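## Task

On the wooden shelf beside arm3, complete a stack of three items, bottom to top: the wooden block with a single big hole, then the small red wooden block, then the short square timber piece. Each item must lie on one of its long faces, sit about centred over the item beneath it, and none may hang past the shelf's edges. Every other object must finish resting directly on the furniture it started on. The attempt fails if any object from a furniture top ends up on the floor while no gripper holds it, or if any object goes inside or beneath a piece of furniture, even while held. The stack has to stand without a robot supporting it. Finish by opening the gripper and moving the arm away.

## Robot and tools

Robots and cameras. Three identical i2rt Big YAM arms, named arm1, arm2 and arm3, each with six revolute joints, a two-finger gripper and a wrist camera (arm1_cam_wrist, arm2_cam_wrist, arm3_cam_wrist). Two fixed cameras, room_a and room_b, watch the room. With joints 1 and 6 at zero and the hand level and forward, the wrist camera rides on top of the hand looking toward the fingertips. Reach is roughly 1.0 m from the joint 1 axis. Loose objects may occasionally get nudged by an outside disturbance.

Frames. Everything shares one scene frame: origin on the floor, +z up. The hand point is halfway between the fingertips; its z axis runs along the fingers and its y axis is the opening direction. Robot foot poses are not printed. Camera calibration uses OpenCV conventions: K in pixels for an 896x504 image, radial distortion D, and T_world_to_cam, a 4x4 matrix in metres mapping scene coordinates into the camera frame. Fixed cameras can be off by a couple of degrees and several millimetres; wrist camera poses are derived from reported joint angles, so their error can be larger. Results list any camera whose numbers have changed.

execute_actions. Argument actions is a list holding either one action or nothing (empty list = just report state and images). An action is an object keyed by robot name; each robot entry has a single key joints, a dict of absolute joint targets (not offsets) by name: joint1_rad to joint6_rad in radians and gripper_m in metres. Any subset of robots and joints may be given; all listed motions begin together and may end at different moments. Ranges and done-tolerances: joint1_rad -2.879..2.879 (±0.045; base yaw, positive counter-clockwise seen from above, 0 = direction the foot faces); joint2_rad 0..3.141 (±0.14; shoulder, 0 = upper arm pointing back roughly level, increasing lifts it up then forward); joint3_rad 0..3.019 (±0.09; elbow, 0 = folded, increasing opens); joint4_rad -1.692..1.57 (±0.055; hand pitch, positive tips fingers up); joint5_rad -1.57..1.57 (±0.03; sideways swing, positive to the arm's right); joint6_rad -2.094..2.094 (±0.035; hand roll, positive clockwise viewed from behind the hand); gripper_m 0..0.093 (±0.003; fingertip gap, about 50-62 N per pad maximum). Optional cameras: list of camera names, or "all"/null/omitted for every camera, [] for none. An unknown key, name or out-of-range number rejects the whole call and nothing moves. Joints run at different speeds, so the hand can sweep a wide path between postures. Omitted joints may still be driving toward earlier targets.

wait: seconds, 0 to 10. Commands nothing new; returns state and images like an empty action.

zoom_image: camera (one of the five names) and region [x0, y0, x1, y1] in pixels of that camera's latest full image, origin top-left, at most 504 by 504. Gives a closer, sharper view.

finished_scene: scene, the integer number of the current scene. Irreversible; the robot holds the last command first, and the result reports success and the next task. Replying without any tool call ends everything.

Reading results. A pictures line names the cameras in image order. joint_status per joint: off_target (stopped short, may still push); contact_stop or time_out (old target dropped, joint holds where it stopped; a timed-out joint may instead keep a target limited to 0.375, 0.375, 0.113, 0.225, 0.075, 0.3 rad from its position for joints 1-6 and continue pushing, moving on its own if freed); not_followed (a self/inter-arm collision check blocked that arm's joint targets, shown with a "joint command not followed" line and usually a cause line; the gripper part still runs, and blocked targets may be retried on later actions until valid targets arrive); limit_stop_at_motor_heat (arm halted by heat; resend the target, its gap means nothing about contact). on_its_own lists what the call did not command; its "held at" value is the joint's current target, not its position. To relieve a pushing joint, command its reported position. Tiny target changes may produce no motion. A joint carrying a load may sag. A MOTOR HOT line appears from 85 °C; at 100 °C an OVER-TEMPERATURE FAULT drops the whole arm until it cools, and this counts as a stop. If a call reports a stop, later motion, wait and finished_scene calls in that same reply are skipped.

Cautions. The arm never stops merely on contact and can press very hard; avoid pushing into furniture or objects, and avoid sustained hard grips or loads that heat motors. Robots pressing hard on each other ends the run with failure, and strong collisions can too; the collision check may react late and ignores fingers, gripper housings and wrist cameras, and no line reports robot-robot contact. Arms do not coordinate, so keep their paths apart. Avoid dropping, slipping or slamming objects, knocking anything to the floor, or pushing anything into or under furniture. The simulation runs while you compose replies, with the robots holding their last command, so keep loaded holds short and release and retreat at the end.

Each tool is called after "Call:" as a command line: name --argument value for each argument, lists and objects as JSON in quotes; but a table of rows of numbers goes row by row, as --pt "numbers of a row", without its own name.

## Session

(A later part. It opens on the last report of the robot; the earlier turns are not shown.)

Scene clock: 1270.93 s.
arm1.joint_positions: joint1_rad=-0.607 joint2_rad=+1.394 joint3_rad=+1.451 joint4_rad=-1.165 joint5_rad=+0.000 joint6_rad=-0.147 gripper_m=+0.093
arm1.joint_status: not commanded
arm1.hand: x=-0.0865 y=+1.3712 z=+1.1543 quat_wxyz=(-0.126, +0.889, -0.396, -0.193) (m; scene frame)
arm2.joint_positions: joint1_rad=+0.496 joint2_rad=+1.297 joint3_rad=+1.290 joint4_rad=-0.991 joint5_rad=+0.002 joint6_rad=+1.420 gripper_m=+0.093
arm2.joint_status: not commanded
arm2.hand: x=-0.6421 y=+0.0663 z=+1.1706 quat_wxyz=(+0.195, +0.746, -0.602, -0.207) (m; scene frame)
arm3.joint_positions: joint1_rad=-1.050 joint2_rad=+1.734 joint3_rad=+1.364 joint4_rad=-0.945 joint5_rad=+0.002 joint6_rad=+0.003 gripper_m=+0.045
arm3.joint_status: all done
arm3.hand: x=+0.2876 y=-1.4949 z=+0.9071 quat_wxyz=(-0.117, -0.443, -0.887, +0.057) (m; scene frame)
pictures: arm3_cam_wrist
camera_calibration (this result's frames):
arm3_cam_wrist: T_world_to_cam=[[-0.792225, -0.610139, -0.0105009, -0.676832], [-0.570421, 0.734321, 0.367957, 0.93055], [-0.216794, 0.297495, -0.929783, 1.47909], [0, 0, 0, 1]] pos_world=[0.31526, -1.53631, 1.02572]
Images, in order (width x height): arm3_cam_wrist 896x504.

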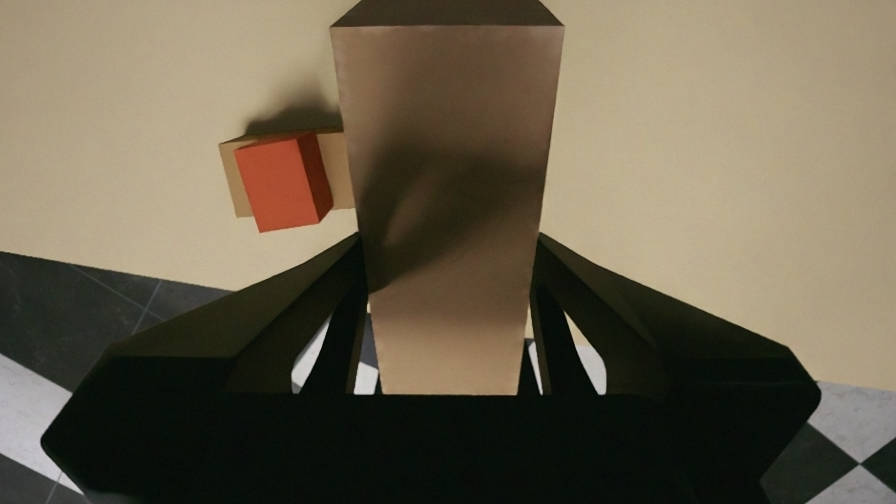

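Call:
execute_actions --actions '[{"arm3": {"joints": {"joint1_rad": -0.825, "joint2_rad": 1.84, "joint3_rad": 1.485, "joint4_rad": -1.05, "joint6_rad": 0.069}}}]' --cameras '["arm3_cam_wrist"]'

Scene clock: 1322.97 s.
arm1.joint_positions: joint1_rad=-0.607 joint2_rad=+1.394 joint3_rad=+1.451 joint4_rad=-1.165 joint5_rad=+0.000 joint6_rad=-0.147 gripper_m=+0.093
arm1.joint_status: not commanded
arm1.hand: x=-0.0865 y=+1.3712 z=+1.1543 quat_wxyz=(-0.126, +0.889, -0.396, -0.193) (m; scene frame)
arm2.joint_positions: joint1_rad=+0.496 joint2_rad=+1.297 joint3_rad=+1.290 joint4_rad=-0.991 joint5_rad=+0.002 joint6_rad=+1.420 gripper_m=+0.093
arm2.joint_status: not commanded
arm2.hand: x=-0.6421 y=+0.0663 z=+1.1706 quat_wxyz=(+0.195, +0.746, -0.602, -0.207) (m; scene frame)
arm3.joint_positions: joint1_rad=-0.822 joint2_rad=+1.870 joint3_rad=+1.429 joint4_rad=-1.039 joint5_rad=-0.002 joint6_rad=+0.057 gripper_m=+0.045
arm3.joint_status: all done
arm3.hand: x=+0.3802 y=-1.4039 z=+0.8547 quat_wxyz=(-0.046, -0.367, -0.929, +0.013) (m; scene frame)
pictures: arm3_cam_wrist
camera_calibration (this result's frames):
arm3_cam_wrist: T_world_to_cam=[[-0.675892, -0.736721, -0.0202799, -0.762091], [-0.638724, 0.571814, 0.514841, 0.608052], [-0.367698, 0.36093, -0.857046, 1.50771], [0, 0, 0, 1]] pos_world=[0.427666, -1.45332, 0.963669]
Images, in order (width x height): arm3_cam_wrist 896x504.

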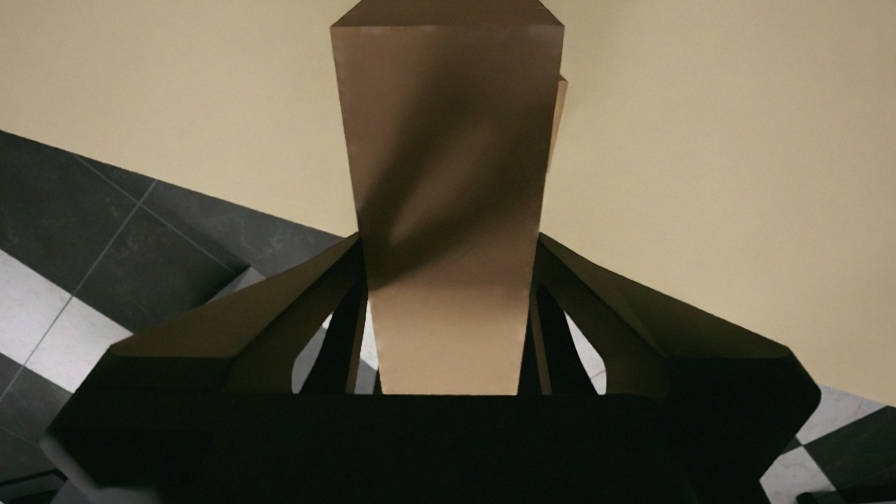

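Call:
execute_actions --actions '[{"arm3": {"joints": {"joint1_rad": -0.838, "joint2_rad": 1.962, "joint4_rad": -1.003}}}]' --cameras '["arm3_cam_wrist"]'

Scene clock: 1348.13 s.
arm1.joint_positions: joint1_rad=-0.607 joint2_rad=+1.394 joint3_rad=+1.451 joint4_rad=-1.165 joint5_rad=+0.000 joint6_rad=-0.147 gripper_m=+0.093
arm1.joint_status: not commanded
arm1.hand: x=-0.0865 y=+1.3712 z=+1.1543 quat_wxyz=(-0.126, +0.889, -0.396, -0.193) (m; scene frame)
arm2.joint_positions: joint1_rad=+0.496 joint2_rad=+1.297 joint3_rad=+1.290 joint4_rad=-0.991 joint5_rad=+0.002 joint6_rad=+1.420 gripper_m=+0.093
arm2.joint_status: not commanded
arm2.hand: x=-0.6421 y=+0.0663 z=+1.1706 quat_wxyz=(+0.195, +0.746, -0.602, -0.207) (m; scene frame)
arm3.joint_positions: joint1_rad=-0.826 joint2_rad=+1.994 joint3_rad=+1.437 joint4_rad=-1.015 joint5_rad=-0.002 joint6_rad=+0.057 gripper_m=+0.045
arm3.joint_status: all done
arm3.hand: x=+0.3769 y=-1.4036 z=+0.7904 quat_wxyz=(-0.002, -0.369, -0.929, -0.001) (m; scene frame)
pictures: arm3_cam_wrist
camera_calibration (this result's frames):
arm3_cam_wrist: T_world_to_cam=[[-0.679555, -0.733452, -0.0159169, -0.762793], [-0.597585, 0.540826, 0.591946, 0.518995], [-0.425555, 0.411771, -0.805821, 1.50392], [0, 0, 0, 1]] pos_world=[0.431784, -1.45943, 0.89253]
Images, in order (width x height): arm3_cam_wrist 896x504.

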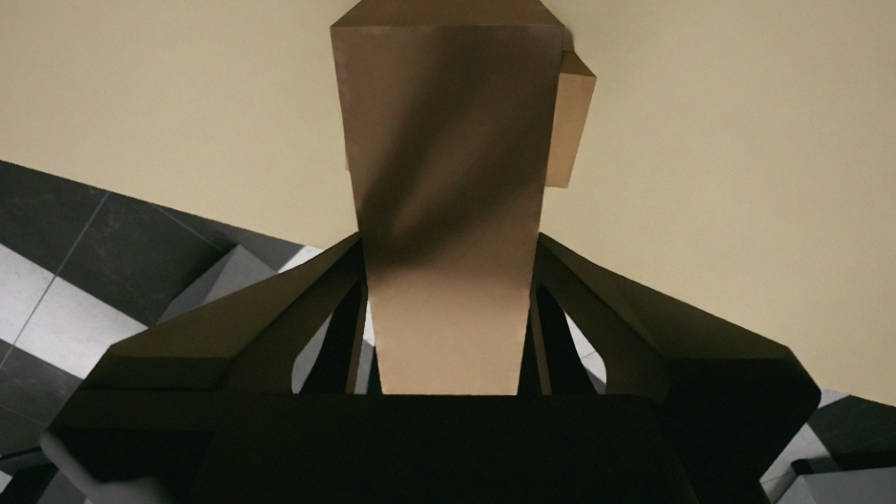

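Call:
execute_actions --actions '[{"arm3": {"joints": {"joint1_rad": -0.846, "joint2_rad": 2.0, "joint3_rad": 1.435, "joint4_rad": -0.949}}}]' --cameras '["arm3_cam_wrist"]'

Scene clock: 1391.20 s.
arm1.joint_positions: joint1_rad=-0.607 joint2_rad=+1.394 joint3_rad=+1.451 joint4_rad=-1.165 joint5_rad=+0.000 joint6_rad=-0.147 gripper_m=+0.093
arm1.joint_status: not commanded
arm1.hand: x=-0.0865 y=+1.3712 z=+1.1543 quat_wxyz=(-0.126, +0.889, -0.396, -0.193) (m; scene frame)
arm2.joint_positions: joint1_rad=+0.496 joint2_rad=+1.297 joint3_rad=+1.290 joint4_rad=-0.991 joint5_rad=+0.002 joint6_rad=+1.420 gripper_m=+0.093
arm2.joint_status: not commanded
arm2.hand: x=-0.6421 y=+0.0663 z=+1.1706 quat_wxyz=(+0.195, +0.746, -0.602, -0.207) (m; scene frame)
arm3.joint_positions: joint1_rad=-0.836 joint2_rad=+2.006 joint3_rad=+1.427 joint4_rad=-0.964 joint5_rad=-0.002 joint6_rad=+0.057 gripper_m=+0.045
arm3.joint_status: all done
arm3.hand: x=+0.3782 y=-1.4120 z=+0.7805 quat_wxyz=(-0.016, -0.374, -0.927, +0.003) (m; scene frame)
pictures: arm3_cam_wrist
camera_calibration (this result's frames):
arm3_cam_wrist: T_world_to_cam=[[-0.68648, -0.726942, -0.0173311, -0.755348], [-0.604766, 0.557547, 0.568682, 0.574669], [-0.403735, 0.40087, -0.822375, 1.48923], [0, 0, 0, 1]] pos_world=[0.430264, -1.46649, 0.884811]
Images, in order (width x height): arm3_cam_wrist 896x504.

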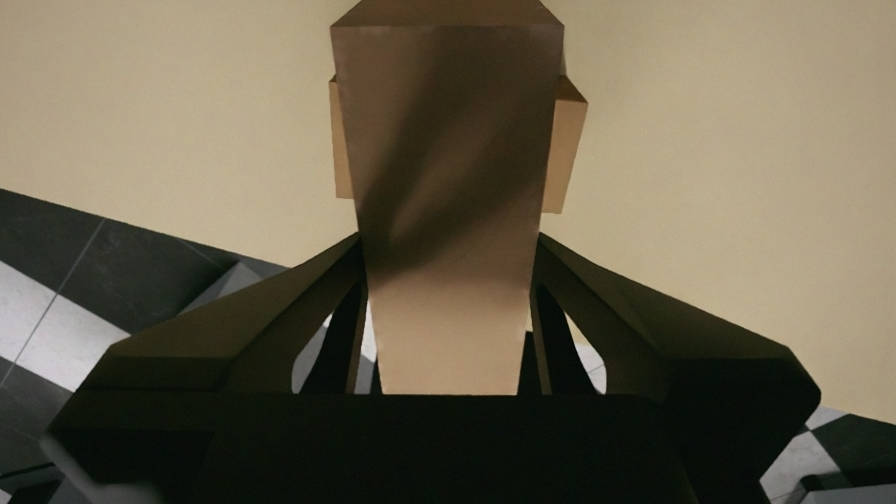

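Call:
execute_actions --actions '[{"arm3": {"joints": {"joint2_rad": 2.028}}}]' --cameras '["arm3_cam_wrist"]'

Scene clock: 1403.70 s.
arm1.joint_positions: joint1_rad=-0.607 joint2_rad=+1.394 joint3_rad=+1.451 joint4_rad=-1.165 joint5_rad=+0.000 joint6_rad=-0.147 gripper_m=+0.093
arm1.joint_status: not commanded
arm1.hand: x=-0.0865 y=+1.3712 z=+1.1543 quat_wxyz=(-0.126, +0.889, -0.396, -0.193) (m; scene frame)
arm2.joint_positions: joint1_rad=+0.496 joint2_rad=+1.297 joint3_rad=+1.290 joint4_rad=-0.991 joint5_rad=+0.002 joint6_rad=+1.420 gripper_m=+0.093
arm2.joint_status: not commanded
arm2.hand: x=-0.6421 y=+0.0663 z=+1.1706 quat_wxyz=(+0.195, +0.746, -0.602, -0.207) (m; scene frame)
arm3.joint_positions: joint1_rad=-0.836 joint2_rad=+2.040 joint3_rad=+1.427 joint4_rad=-0.963 joint5_rad=-0.002 joint6_rad=+0.057 gripper_m=+0.045
arm3.joint_status: all done
arm3.hand: x=+0.3747 y=-1.4090 z=+0.7621 quat_wxyz=(-0.001, -0.374, -0.927, -0.002) (m; scene frame)
pictures: arm3_cam_wrist
camera_calibration (this result's frames):
arm3_cam_wrist: T_world_to_cam=[[-0.686835, -0.726642, -0.015782, -0.75647], [-0.590487, 0.545216, 0.595033, 0.538468], [-0.423771, 0.418009, -0.803546, 1.48883], [0, 0, 0, 1]] pos_world=[0.42931, -1.46561, 0.863998]
Images, in order (width x height): arm3_cam_wrist 896x504.

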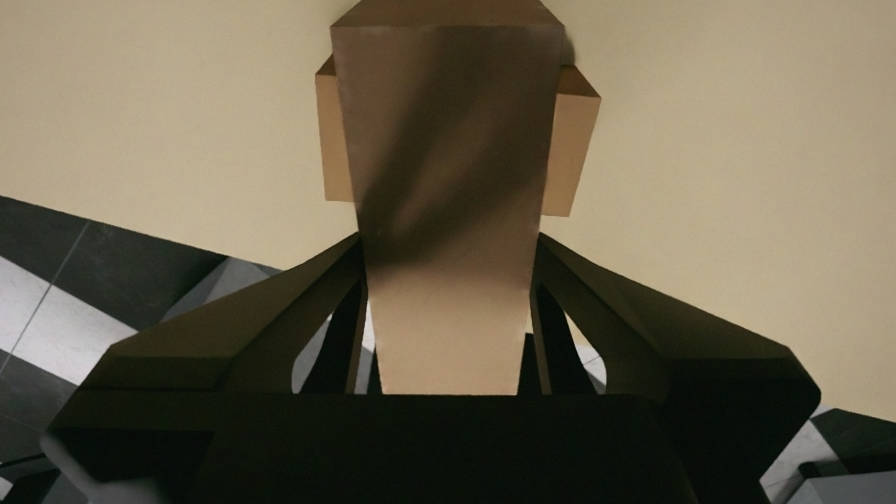

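Call:
execute_actions --actions '[{"arm3": {"joints": {"joint2_rad": 2.043}}}]' --cameras '["arm3_cam_wrist"]'

Scene clock: 1411.27 s.
arm1.joint_positions: joint1_rad=-0.607 joint2_rad=+1.394 joint3_rad=+1.451 joint4_rad=-1.165 joint5_rad=+0.000 joint6_rad=-0.147 gripper_m=+0.093
arm1.joint_status: not commanded
arm1.hand: x=-0.0865 y=+1.3712 z=+1.1543 quat_wxyz=(-0.126, +0.889, -0.396, -0.193) (m; scene frame)
arm2.joint_positions: joint1_rad=+0.496 joint2_rad=+1.297 joint3_rad=+1.290 joint4_rad=-0.991 joint5_rad=+0.002 joint6_rad=+1.420 gripper_m=+0.093
arm2.joint_status: not commanded
arm2.hand: x=-0.6421 y=+0.0663 z=+1.1706 quat_wxyz=(+0.195, +0.746, -0.602, -0.207) (m; scene frame)
arm3.joint_positions: joint1_rad=-0.836 joint2_rad=+2.047 joint3_rad=+1.427 joint4_rad=-0.963 joint5_rad=-0.002 joint6_rad=+0.057 gripper_m=+0.045
arm3.joint_status: all done
arm3.hand: x=+0.3739 y=-1.4082 z=+0.7580 quat_wxyz=(+0.003, -0.374, -0.927, -0.003) (m; scene frame)
pictures: arm3_cam_wrist
camera_calibration (this result's frames):
arm3_cam_wrist: T_world_to_cam=[[-0.68691, -0.726579, -0.0154337, -0.756728], [-0.587207, 0.542384, 0.600838, 0.530427], [-0.428186, 0.421784, -0.799221, 1.48853], [0, 0, 0, 1]] pos_world=[0.429033, -1.46536, 0.859283]
Images, in order (width x height): arm3_cam_wrist 896x504.

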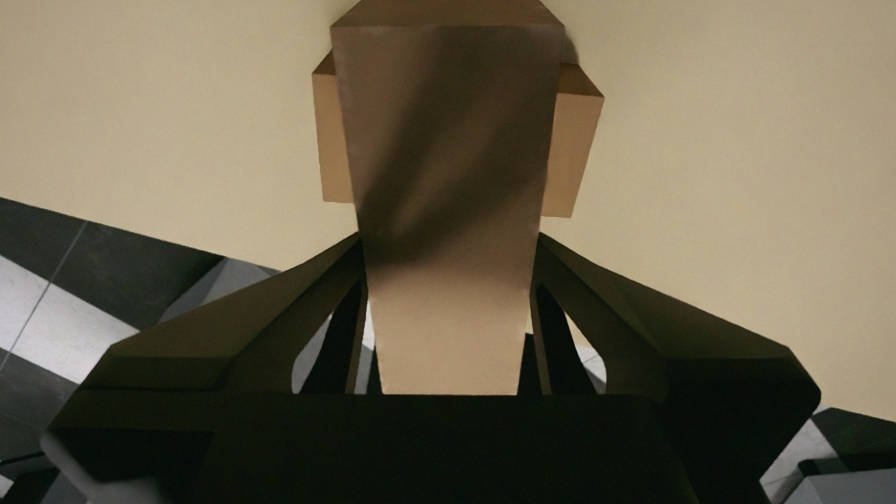

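Call:
execute_actions --actions '[{"arm3": {"joints": {"joint2_rad": 2.058}}}]' --cameras '["arm3_cam_wrist"]'

Scene clock: 1415.93 s.
arm1.joint_positions: joint1_rad=-0.607 joint2_rad=+1.394 joint3_rad=+1.451 joint4_rad=-1.165 joint5_rad=+0.000 joint6_rad=-0.147 gripper_m=+0.093
arm1.joint_status: not commanded
arm1.hand: x=-0.0865 y=+1.3712 z=+1.1543 quat_wxyz=(-0.126, +0.889, -0.396, -0.193) (m; scene frame)
arm2.joint_positions: joint1_rad=+0.496 joint2_rad=+1.297 joint3_rad=+1.290 joint4_rad=-0.991 joint5_rad=+0.002 joint6_rad=+1.420 gripper_m=+0.093
arm2.joint_status: not commanded
arm2.hand: x=-0.6421 y=+0.0663 z=+1.1706 quat_wxyz=(+0.195, +0.746, -0.602, -0.207) (m; scene frame)
arm3.joint_positions: joint1_rad=-0.836 joint2_rad=+2.048 joint3_rad=+1.427 joint4_rad=-0.963 joint5_rad=-0.002 joint6_rad=+0.057 gripper_m=+0.045
arm3.joint_status: all done
arm3.hand: x=+0.3738 y=-1.4082 z=+0.7576 quat_wxyz=(+0.003, -0.374, -0.927, -0.003) (m; scene frame)
pictures: arm3_cam_wrist
camera_calibration (this result's frames):
arm3_cam_wrist: T_world_to_cam=[[-0.686917, -0.726573, -0.015397, -0.756755], [-0.58686, 0.542085, 0.601448, 0.529565], [-0.428649, 0.422181, -0.798764, 1.48851], [0, 0, 0, 1]] pos_world=[0.429, -1.46533, 0.858809]
Images, in order (width x height): arm3_cam_wrist 896x504.

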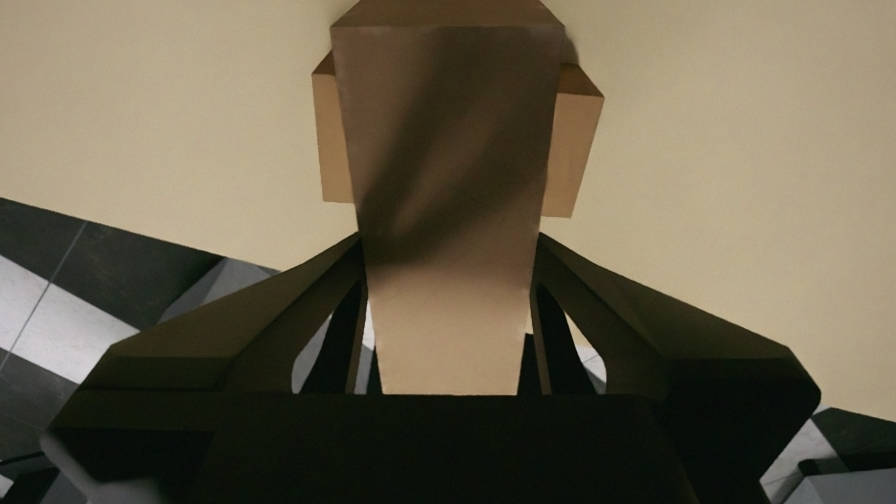

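Call:
execute_actions --actions '[{"arm3": {"joints": {"joint2_rad": 2.036, "gripper_m": 0.093}}}]' --cameras '["arm3_cam_wrist"]'

Scene clock: 1421.60 s.
arm1.joint_positions: joint1_rad=-0.607 joint2_rad=+1.394 joint3_rad=+1.451 joint4_rad=-1.165 joint5_rad=+0.000 joint6_rad=-0.147 gripper_m=+0.093
arm1.joint_status: not commanded
arm1.hand: x=-0.0865 y=+1.3712 z=+1.1543 quat_wxyz=(-0.126, +0.889, -0.396, -0.193) (m; scene frame)
arm2.joint_positions: joint1_rad=+0.496 joint2_rad=+1.297 joint3_rad=+1.290 joint4_rad=-0.991 joint5_rad=+0.002 joint6_rad=+1.420 gripper_m=+0.093
arm2.joint_status: not commanded
arm2.hand: x=-0.6421 y=+0.0663 z=+1.1706 quat_wxyz=(+0.195, +0.746, -0.602, -0.207) (m; scene frame)
arm3.joint_positions: joint1_rad=-0.836 joint2_rad=+2.048 joint3_rad=+1.427 joint4_rad=-0.963 joint5_rad=-0.002 joint6_rad=+0.058 gripper_m=+0.093
arm3.joint_status: all done
arm3.hand: x=+0.3738 y=-1.4082 z=+0.7576 quat_wxyz=(+0.003, -0.374, -0.927, -0.003) (m; scene frame)
pictures: arm3_cam_wrist
camera_calibration (this result's frames):
arm3_cam_wrist: T_world_to_cam=[[-0.687194, -0.72631, -0.0153938, -0.756285], [-0.586651, 0.542309, 0.601449, 0.529802], [-0.428491, 0.422343, -0.798763, 1.48868], [0, 0, 0, 1]] pos_world=[0.428978, -1.46535, 0.858809]
Images, in order (width x height): arm3_cam_wrist 896x504.

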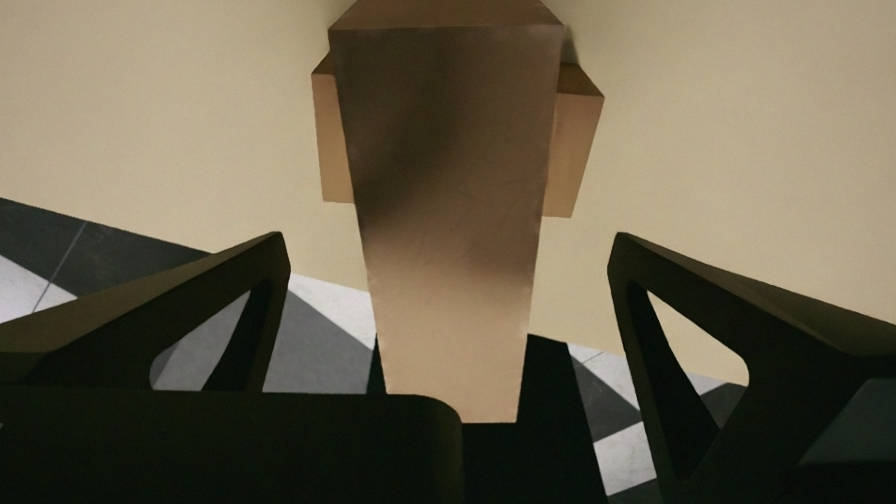

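Call:
execute_actions --actions '[]' --cameras '["arm3_cam_wrist", "room_b"]'

Scene clock: 1442.07 s.
arm1.joint_positions: joint1_rad=-0.607 joint2_rad=+1.394 joint3_rad=+1.451 joint4_rad=-1.165 joint5_rad=+0.000 joint6_rad=-0.147 gripper_m=+0.093
arm1.joint_status: not commanded
arm1.hand: x=-0.0865 y=+1.3712 z=+1.1543 quat_wxyz=(-0.126, +0.889, -0.396, -0.193) (m; scene frame)
arm2.joint_positions: joint1_rad=+0.496 joint2_rad=+1.297 joint3_rad=+1.290 joint4_rad=-0.991 joint5_rad=+0.002 joint6_rad=+1.420 gripper_m=+0.093
arm2.joint_status: not commanded
arm2.hand: x=-0.6421 y=+0.0663 z=+1.1706 quat_wxyz=(+0.195, +0.746, -0.602, -0.207) (m; scene frame)
arm3.joint_positions: joint1_rad=-0.836 joint2_rad=+2.048 joint3_rad=+1.427 joint4_rad=-0.963 joint5_rad=-0.002 joint6_rad=+0.058 gripper_m=+0.093
arm3.joint_status: all done
arm3.hand: x=+0.3738 y=-1.4082 z=+0.7576 quat_wxyz=(+0.003, -0.374, -0.927, -0.003) (m; scene frame)
pictures: arm3_cam_wrist, room_b
camera_calibration (this result's frames):
arm3_cam_wrist: T_world_to_cam=[[-0.687194, -0.72631, -0.0153938, -0.756285], [-0.586651, 0.542309, 0.601449, 0.529802], [-0.428491, 0.422343, -0.798763, 1.48868], [0, 0, 0, 1]] pos_world=[0.428978, -1.46535, 0.858809]
Images, in order (width x height): arm3_cam_wrist 896x504, room_b 896x504.

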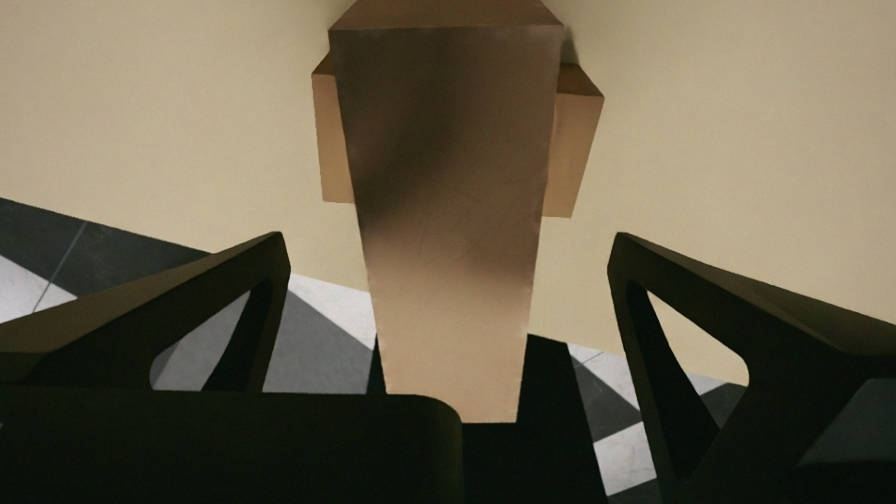

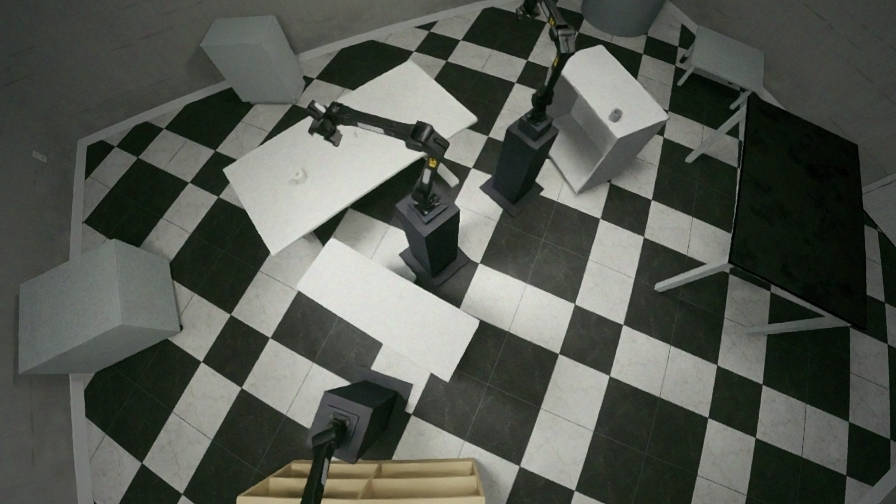

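Call:
execute_actions --actions '[{"arm3":{"joints":{"joint2_rad":1.90,"joint4_rad":-1.02}}}]' --cameras '["arm3_cam_wrist"]'

Scene clock: 1458.70 s.
arm1.joint_positions: joint1_rad=-0.607 joint2_rad=+1.394 joint3_rad=+1.451 joint4_rad=-1.165 joint5_rad=+0.000 joint6_rad=-0.147 gripper_m=+0.093
arm1.joint_status: not commanded
arm1.hand: x=-0.0865 y=+1.3712 z=+1.1543 quat_wxyz=(-0.126, +0.889, -0.396, -0.193) (m; scene frame)
arm2.joint_positions: joint1_rad=+0.496 joint2_rad=+1.297 joint3_rad=+1.290 joint4_rad=-0.991 joint5_rad=+0.002 joint6_rad=+1.420 gripper_m=+0.093
arm2.joint_status: not commanded
arm2.hand: x=-0.6421 y=+0.0663 z=+1.1706 quat_wxyz=(+0.195, +0.746, -0.602, -0.207) (m; scene frame)
arm3.joint_positions: joint1_rad=-0.836 joint2_rad=+1.898 joint3_rad=+1.421 joint4_rad=-1.008 joint5_rad=-0.002 joint6_rad=+0.058 gripper_m=+0.093
arm3.joint_status: all done
arm3.hand: x=+0.3770 y=-1.4111 z=+0.8371 quat_wxyz=(-0.044, -0.374, -0.926, +0.013) (m; scene frame)
pictures: arm3_cam_wrist
camera_calibration (this result's frames):
arm3_cam_wrist: T_world_to_cam=[[-0.686017, -0.727307, -0.0201309, -0.752911], [-0.628745, 0.578673, 0.519438, 0.621298], [-0.366142, 0.369001, -0.854271, 1.50249], [0, 0, 0, 1]] pos_world=[0.424253, -1.46155, 0.94565]
Images, in order (width x height): arm3_cam_wrist 896x504.

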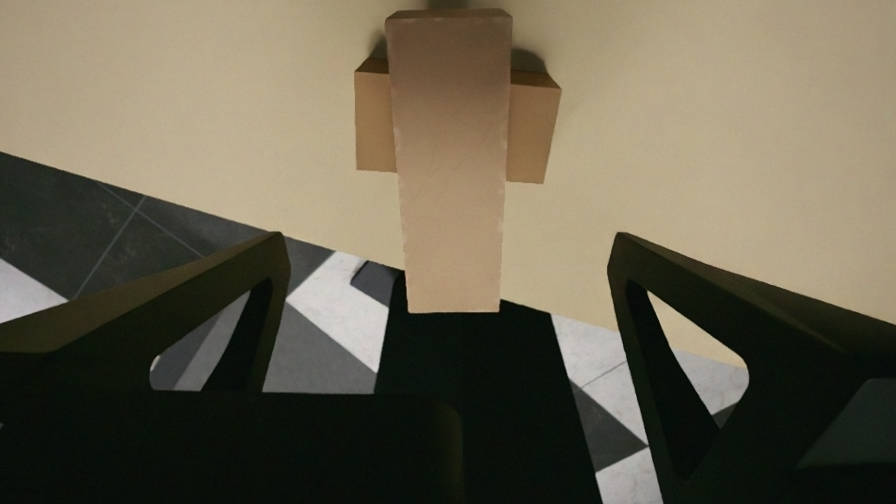

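Call:
execute_actions --actions '[{"arm3":{"joints":{"joint1_rad":-0.75,"joint2_rad":1.35,"joint3_rad":1.2,"joint4_rad":-1.2}}}]' --cameras '["arm3_cam_wrist","room_a","room_b"]'

Scene clock: 1465.30 s.
arm1.joint_positions: joint1_rad=-0.607 joint2_rad=+1.394 joint3_rad=+1.451 joint4_rad=-1.165 joint5_rad=+0.000 joint6_rad=-0.147 gripper_m=+0.093
arm1.joint_status: not commanded
arm1.hand: x=-0.0865 y=+1.3712 z=+1.1543 quat_wxyz=(-0.126, +0.889, -0.396, -0.193) (m; scene frame)
arm2.joint_positions: joint1_rad=+0.496 joint2_rad=+1.297 joint3_rad=+1.290 joint4_rad=-0.991 joint5_rad=+0.002 joint6_rad=+1.420 gripper_m=+0.093
arm2.joint_status: not commanded
arm2.hand: x=-0.6421 y=+0.0663 z=+1.1706 quat_wxyz=(+0.195, +0.746, -0.602, -0.207) (m; scene frame)
arm3.joint_positions: joint1_rad=-0.740 joint2_rad=+1.352 joint3_rad=+1.183 joint4_rad=-1.190 joint5_rad=-0.001 joint6_rad=+0.058 gripper_m=+0.093
arm3.joint_status: all done
arm3.hand: x=+0.2998 y=-1.2907 z=+0.9998 quat_wxyz=(-0.105, -0.327, -0.939, +0.028) (m; scene frame)
pictures: arm3_cam_wrist, room_a, room_b
camera_calibration (this result's frames):
arm3_cam_wrist: T_world_to_cam=[[-0.611336, -0.790985, -0.0247285, -0.814927], [-0.72842, 0.550217, 0.408247, 0.522877], [-0.309311, 0.267588, -0.912537, 1.47911], [0, 0, 0, 1]] pos_world=[0.340185, -1.32808, 1.11613]
Images, in order (width x height): arm3_cam_wrist 896x504, room_a 896x504, room_b 896x504.

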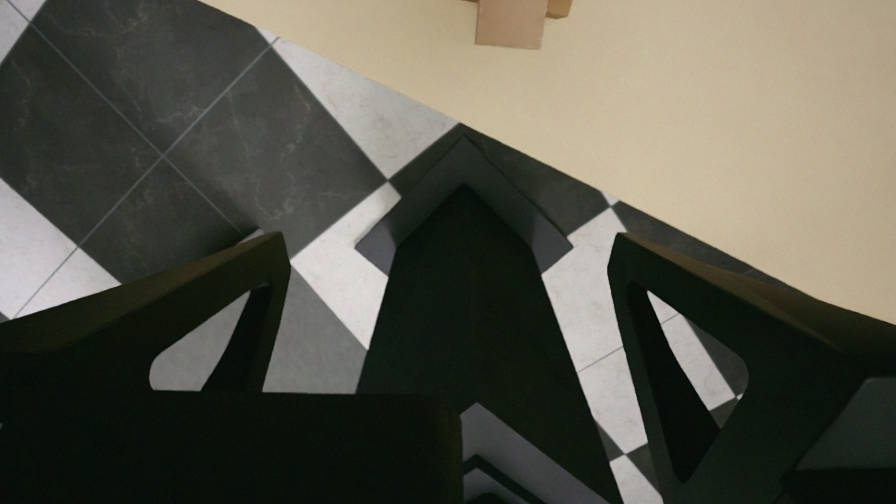

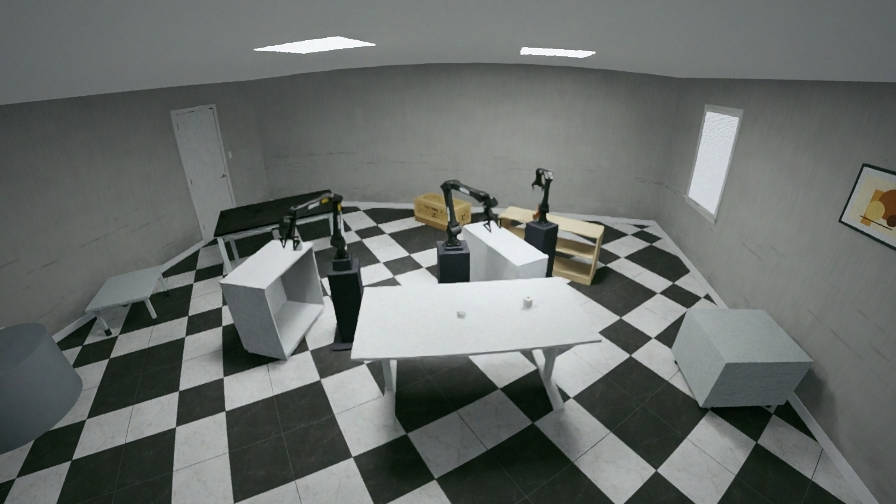

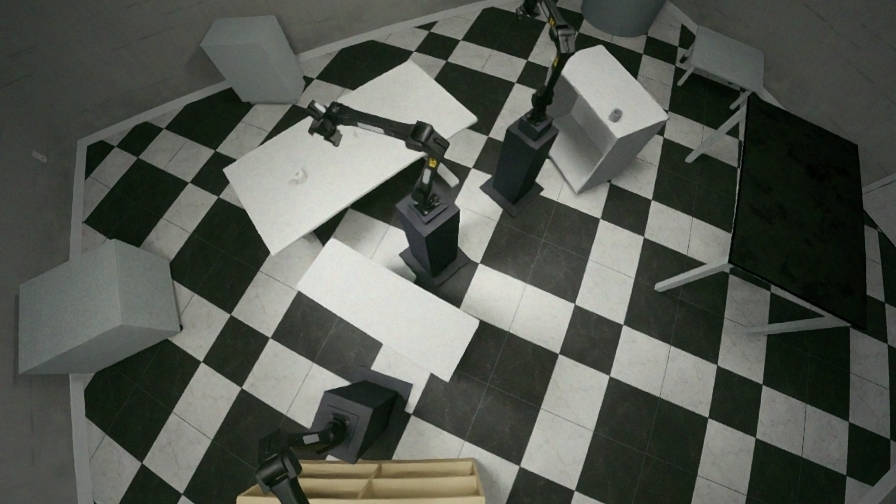

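Call:
zoom_image --camera "room_a" --region '[480, 160, 620, 260]'

Call:
zoom_image --camera "arm3_cam_wrist" --region '[400, 0, 660, 100]'

Region (480, 160, 620, 260) of room_a's 896x504 image, scaled by 3.600, with more detail than that image has; it fills the top 360 rows of this view, and the rest is white.

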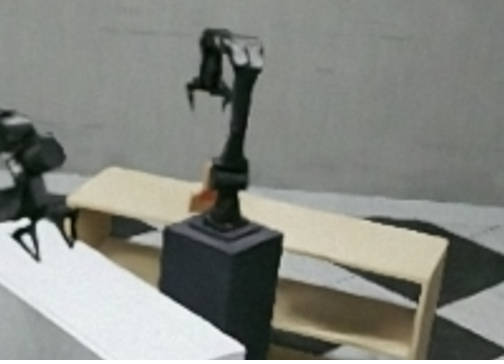

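Region (400, 0, 660, 100) of arm3_cam_wrist's 896x504 image, scaled by 1.938, with more detail than that image has; it fills the top 194 rows of this view, and the rest is white.

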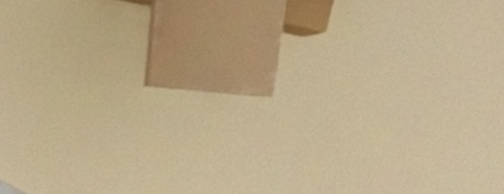

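Call:
finished_scene --scene 1

The scene is finished: the task was done.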